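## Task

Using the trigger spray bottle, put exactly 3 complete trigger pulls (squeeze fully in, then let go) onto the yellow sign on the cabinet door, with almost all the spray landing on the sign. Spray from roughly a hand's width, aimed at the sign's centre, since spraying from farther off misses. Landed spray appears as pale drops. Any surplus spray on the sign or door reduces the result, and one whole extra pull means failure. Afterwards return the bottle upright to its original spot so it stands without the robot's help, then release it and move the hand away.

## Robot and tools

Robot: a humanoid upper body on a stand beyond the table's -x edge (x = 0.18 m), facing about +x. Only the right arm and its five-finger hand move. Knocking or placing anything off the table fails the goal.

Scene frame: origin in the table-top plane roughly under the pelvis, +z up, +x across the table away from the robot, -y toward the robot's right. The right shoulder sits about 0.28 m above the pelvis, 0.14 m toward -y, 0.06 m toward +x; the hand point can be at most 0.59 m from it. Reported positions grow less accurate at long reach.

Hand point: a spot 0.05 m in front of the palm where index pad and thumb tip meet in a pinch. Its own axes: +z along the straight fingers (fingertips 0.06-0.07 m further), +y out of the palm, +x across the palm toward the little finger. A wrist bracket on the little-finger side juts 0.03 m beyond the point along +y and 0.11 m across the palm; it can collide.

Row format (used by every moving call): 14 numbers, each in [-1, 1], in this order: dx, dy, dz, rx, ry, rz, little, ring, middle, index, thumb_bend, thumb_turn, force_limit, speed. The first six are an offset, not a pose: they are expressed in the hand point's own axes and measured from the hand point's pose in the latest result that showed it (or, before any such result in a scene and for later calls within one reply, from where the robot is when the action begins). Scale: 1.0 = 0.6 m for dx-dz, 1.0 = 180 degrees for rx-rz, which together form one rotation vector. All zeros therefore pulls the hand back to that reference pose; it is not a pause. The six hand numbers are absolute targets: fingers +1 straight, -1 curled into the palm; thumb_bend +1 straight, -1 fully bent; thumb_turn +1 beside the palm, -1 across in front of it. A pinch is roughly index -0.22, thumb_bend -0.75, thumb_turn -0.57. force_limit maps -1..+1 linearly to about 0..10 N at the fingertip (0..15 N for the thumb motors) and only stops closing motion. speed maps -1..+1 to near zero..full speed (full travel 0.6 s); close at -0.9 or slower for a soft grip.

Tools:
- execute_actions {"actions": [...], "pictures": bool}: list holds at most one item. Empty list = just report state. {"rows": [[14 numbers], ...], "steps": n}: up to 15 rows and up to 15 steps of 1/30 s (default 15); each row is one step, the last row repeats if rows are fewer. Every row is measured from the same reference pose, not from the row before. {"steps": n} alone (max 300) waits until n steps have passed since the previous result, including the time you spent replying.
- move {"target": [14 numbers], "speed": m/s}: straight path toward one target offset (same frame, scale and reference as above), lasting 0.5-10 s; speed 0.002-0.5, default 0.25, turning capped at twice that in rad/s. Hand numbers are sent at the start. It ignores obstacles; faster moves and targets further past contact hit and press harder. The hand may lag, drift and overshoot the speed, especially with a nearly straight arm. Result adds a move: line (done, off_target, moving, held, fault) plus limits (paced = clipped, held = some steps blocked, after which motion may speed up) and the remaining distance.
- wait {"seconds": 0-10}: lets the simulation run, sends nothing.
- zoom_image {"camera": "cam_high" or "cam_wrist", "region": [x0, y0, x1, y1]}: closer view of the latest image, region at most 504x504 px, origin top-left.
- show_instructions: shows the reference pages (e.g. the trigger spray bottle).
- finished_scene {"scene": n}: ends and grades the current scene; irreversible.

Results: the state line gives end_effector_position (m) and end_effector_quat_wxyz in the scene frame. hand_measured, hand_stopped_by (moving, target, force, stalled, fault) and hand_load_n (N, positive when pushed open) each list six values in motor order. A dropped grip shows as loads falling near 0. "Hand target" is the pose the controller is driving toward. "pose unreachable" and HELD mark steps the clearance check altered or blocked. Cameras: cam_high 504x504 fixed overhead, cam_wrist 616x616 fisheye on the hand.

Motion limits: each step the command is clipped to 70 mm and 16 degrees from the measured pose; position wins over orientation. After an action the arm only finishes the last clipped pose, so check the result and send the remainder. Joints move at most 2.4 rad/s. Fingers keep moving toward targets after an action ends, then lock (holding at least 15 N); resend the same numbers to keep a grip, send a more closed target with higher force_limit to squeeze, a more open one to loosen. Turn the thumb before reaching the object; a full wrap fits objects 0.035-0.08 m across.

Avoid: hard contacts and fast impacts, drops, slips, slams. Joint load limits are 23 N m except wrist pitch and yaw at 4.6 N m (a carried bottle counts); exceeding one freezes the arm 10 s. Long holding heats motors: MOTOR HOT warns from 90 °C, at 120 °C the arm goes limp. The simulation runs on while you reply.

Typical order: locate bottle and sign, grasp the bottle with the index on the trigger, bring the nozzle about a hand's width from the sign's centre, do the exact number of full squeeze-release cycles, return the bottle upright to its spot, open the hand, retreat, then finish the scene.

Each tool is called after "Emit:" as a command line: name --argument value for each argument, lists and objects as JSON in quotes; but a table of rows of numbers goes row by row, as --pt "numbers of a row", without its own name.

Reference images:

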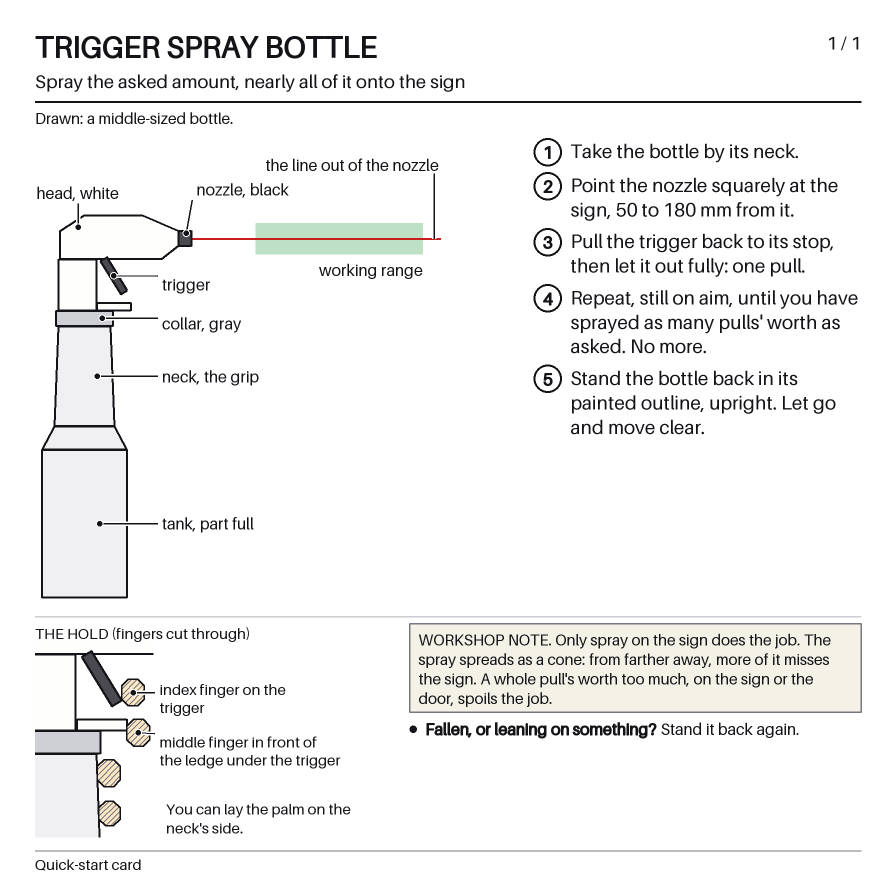

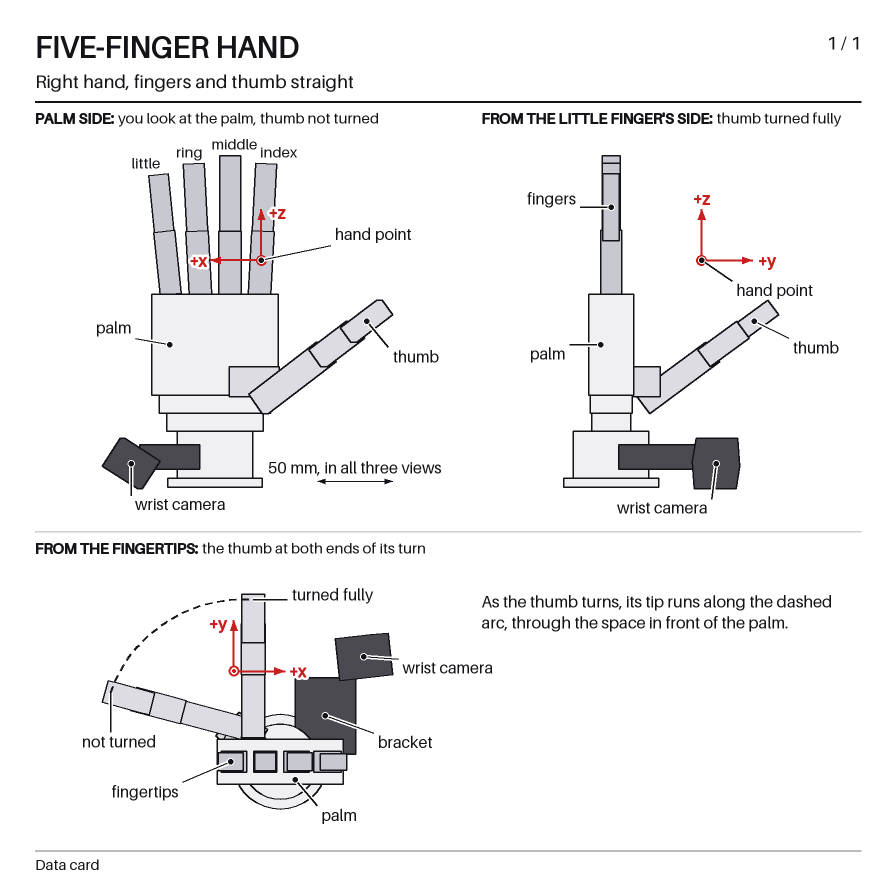

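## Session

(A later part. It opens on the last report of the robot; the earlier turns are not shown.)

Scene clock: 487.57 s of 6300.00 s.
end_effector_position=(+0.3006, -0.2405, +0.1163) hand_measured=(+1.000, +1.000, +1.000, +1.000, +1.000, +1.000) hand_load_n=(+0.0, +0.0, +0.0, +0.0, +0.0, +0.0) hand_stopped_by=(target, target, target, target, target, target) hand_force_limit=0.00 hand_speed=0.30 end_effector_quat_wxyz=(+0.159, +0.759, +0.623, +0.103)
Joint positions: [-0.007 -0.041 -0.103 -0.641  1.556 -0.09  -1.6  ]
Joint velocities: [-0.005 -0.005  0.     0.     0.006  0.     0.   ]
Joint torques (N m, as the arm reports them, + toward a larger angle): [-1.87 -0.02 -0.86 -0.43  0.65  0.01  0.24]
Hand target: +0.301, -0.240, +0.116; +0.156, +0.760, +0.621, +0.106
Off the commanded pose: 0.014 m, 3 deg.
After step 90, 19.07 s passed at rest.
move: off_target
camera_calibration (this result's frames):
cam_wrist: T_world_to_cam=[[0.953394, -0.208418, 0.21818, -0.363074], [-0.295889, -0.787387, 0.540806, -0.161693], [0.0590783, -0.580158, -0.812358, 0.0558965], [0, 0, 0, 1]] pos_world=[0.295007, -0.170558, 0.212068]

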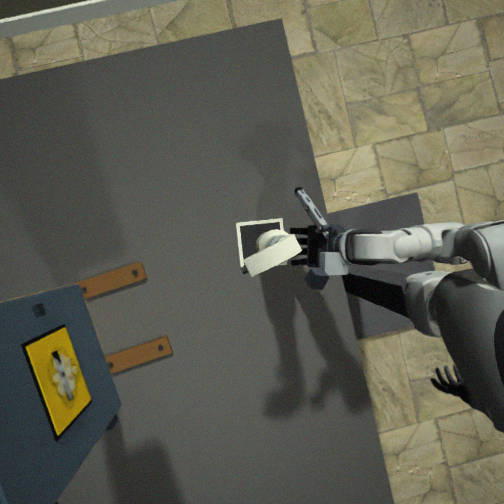

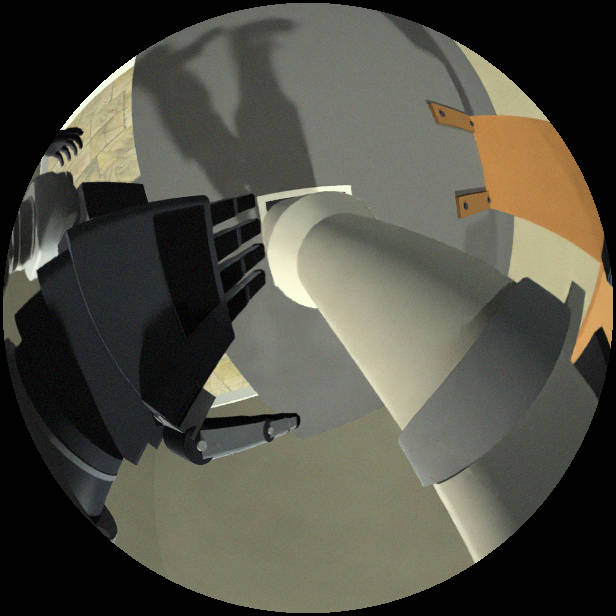

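Emit:
move --target '[0.0953, 0.0022, -0.0033, 0, 0, 0, 1, 1, 1, 1, 1, 1, 0.0, 0.3]' --speed 0.08

Scene clock: 515.93 s of 6300.00 s.
end_effector_position=(+0.3113, -0.1968, +0.1178) hand_measured=(+1.000, +1.000, +1.000, +1.000, +1.000, +1.000) hand_load_n=(+0.0, +0.0, +0.0, +0.0, +0.0, +0.0) hand_stopped_by=(target, target, target, target, target, target) hand_force_limit=0.00 hand_speed=0.30 end_effector_quat_wxyz=(+0.163, +0.756, +0.624, +0.111)
Joint positions: [-0.056 -0.033  0.195 -0.601  1.371 -0.331 -1.617]
Joint velocities: [ 0.003 -0.003  0.011 -0.008  0.003  0.     0.   ]
Joint torques (N m, as the arm reports them, + toward a larger angle): [-1.66  0.12 -0.72 -0.66  0.37  0.06  0.3 ]
Hand target: +0.311, -0.198, +0.118; +0.164, +0.757, +0.624, +0.109
Off the commanded pose: 0.012 m, 1 deg.
After step 90, 24.40 s passed at rest.
move: held; limits=held; held on 9 of 29 steps, including the last
pose unreachable: on one or more control steps of this call an arm could not follow its commanded pose, so it was not sent that pose on those steps. On the call's last step it was still not sent that pose. It may still have moved: this result reports where it is.
cause: the commanded pose would bring a part of the arm (just beyond joint 3 (shoulder yaw)) too close to the robot's own body.
camera_calibration (this result's frames):
cam_wrist: T_world_to_cam=[[0.95146, -0.200788, 0.233255, -0.36414], [-0.297955, -0.790809, 0.534643, -0.124161], [0.0771101, -0.578191, -0.812249, 0.0766273], [0, 0, 0, 1]] pos_world=[0.303562, -0.126997, 0.21356]

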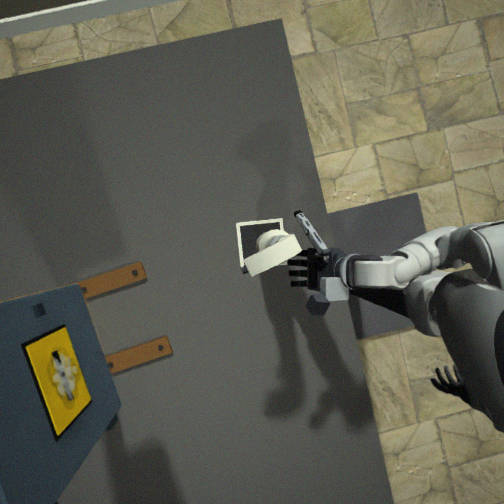

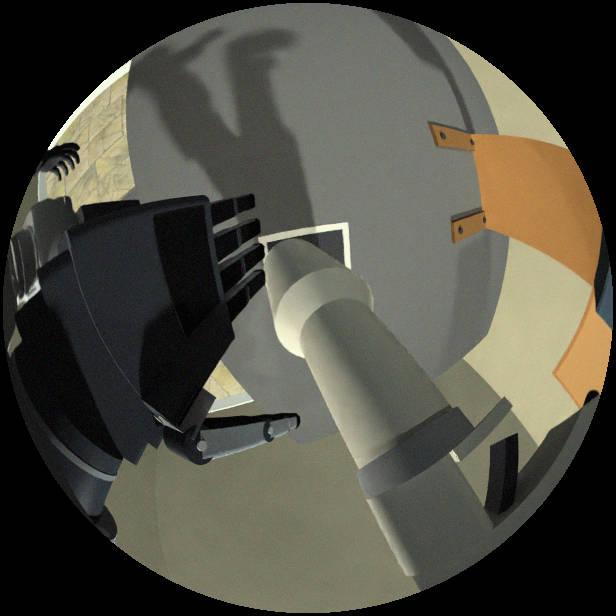

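Emit:
move --target '[-0.0158, 0.0388, 0.0167, 0, 0, 0, 1, 1, 1, 1, 1, 1, 0.0, 0.3]' --speed 0.02

Emit:
zoom_image --camera "cam_high" --region '[210, 180, 360, 300]'

Scene clock: 526.47 s of 6300.00 s.
end_effector_position=(+0.3323, -0.2128, +0.1170) hand_measured=(+1.000, +1.000, +1.000, +1.000, +1.000, +1.000) hand_load_n=(+0.0, +0.0, +0.0, +0.0, +0.0, +0.0) hand_stopped_by=(target, target, target, target, target, target) hand_force_limit=0.00 hand_speed=0.30 end_effector_quat_wxyz=(+0.163, +0.758, +0.623, +0.108)
Joint positions: [-0.165 -0.089  0.104 -0.504  1.463 -0.314 -1.619]
Joint velocities: [-0.003 -0.003  0.014 -0.003  0.005  0.     0.   ]
Joint torques (N m, as the arm reports them, + toward a larger angle): [-2.79 -0.25 -0.95 -0.45  0.48  0.16  0.44]
Hand target: +0.334, -0.213, +0.118; +0.164, +0.757, +0.623, +0.109
Off the commanded pose: 0.003 m, 0 deg.
After step 90, 5.97 s passed at rest.
move: done
camera_calibration (this result's frames):
cam_wrist: T_world_to_cam=[[0.951412, -0.205314, 0.22948, -0.387607], [-0.299764, -0.787972, 0.537812, -0.129313], [0.0704039, -0.580471, -0.811232, 0.0667343], [0, 0, 0, 1]] pos_world=[0.325312, -0.142739, 0.212631]

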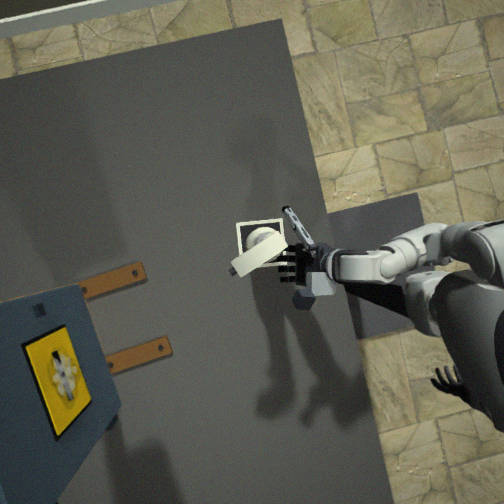

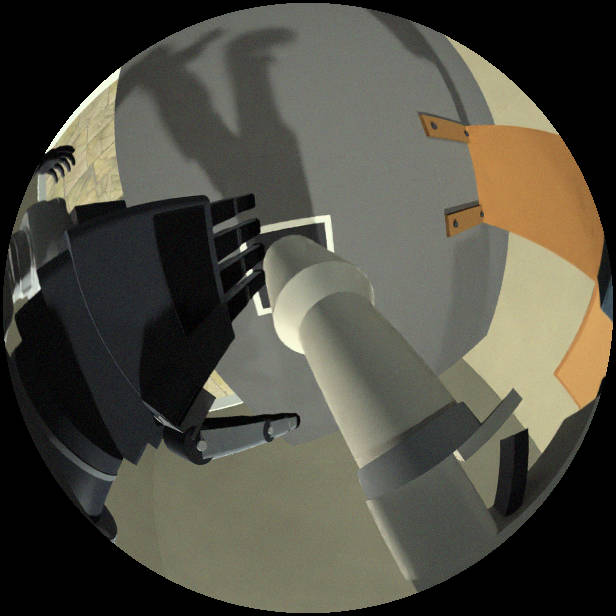

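Region (210, 180, 360, 300) of cam_high's 504x504 image, scaled by 3.360, with more detail than that image has; it fills the top 403 rows of this view, and the rest is white.

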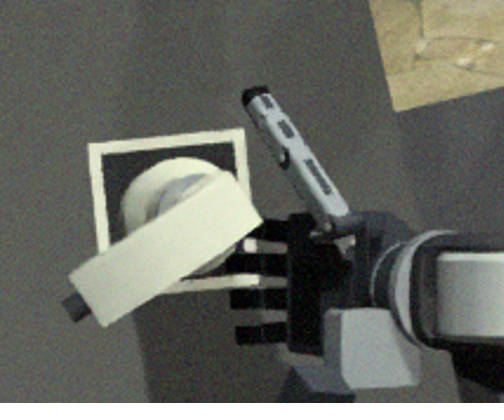

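Emit:
move --target '[-0.0927, -0.0565, -0.1278, 0, 0, 0, 1, 1, 1, 1, 1, 1, 0.0, 0.3]' --speed 0.1

Scene clock: 537.43 s of 6300.00 s.
end_effector_position=(+0.2579, -0.2503, +0.1701) hand_measured=(+1.000, +1.000, +1.000, +1.000, +1.000, +1.000) hand_load_n=(+0.0, +0.0, +0.0, +0.0, +0.0, +0.0) hand_stopped_by=(target, target, target, target, target, target) hand_force_limit=0.00 hand_speed=0.30 end_effector_quat_wxyz=(+0.172, +0.745, +0.630, +0.132)
Joint positions: [ 0.248 -0.584  0.084 -1.045  1.786 -0.61  -1.619]
Joint velocities: [-0.06  -0.238  0.175  0.006  0.    -0.296  0.   ]
Joint torques (N m, as the arm reports them, + toward a larger angle): [-0.16 -1.26 -1.62 -0.49  0.45 -0.03  0.35]
Hand target: +0.258, -0.249, +0.170; +0.170, +0.745, +0.631, +0.133
Off the commanded pose: 0.009 m, 3 deg.
joint sent to its limit — the command would take joint 4 (elbow) past its lower limit and joint 7 (wrist yaw) past its lower limit, so those joints were sent only as far as their limits.
After step 90, 6.43 s passed at rest.
move: off_target
camera_calibration (this result's frames):
cam_wrist: T_world_to_cam=[[0.945635, -0.177073, 0.272799, -0.335515], [-0.299102, -0.802891, 0.515659, -0.209882], [0.127718, -0.56922, -0.812204, 0.0814948], [0, 0, 0, 1]] pos_world=[0.244091, -0.181534, 0.265946]

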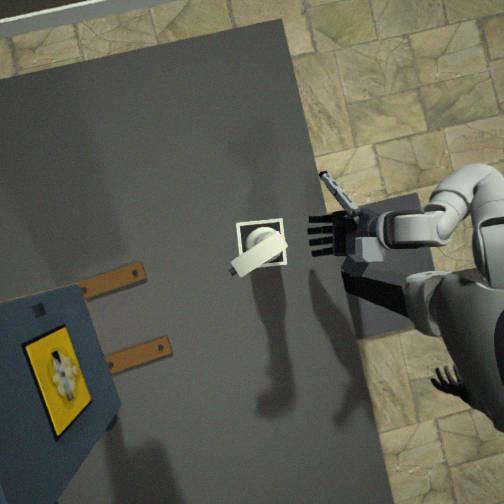

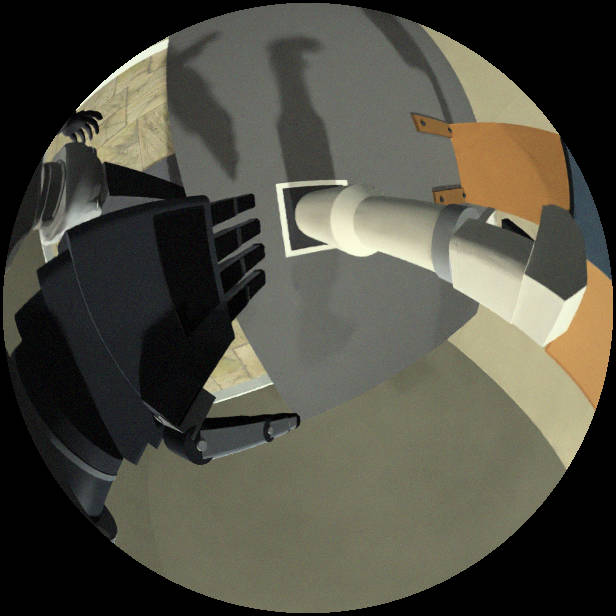

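The bottle is upright inside its outline and the hand is clear, so I'm ending scene 1.

Emit:
finished_scene --scene 1

The scene is finished: the task was done.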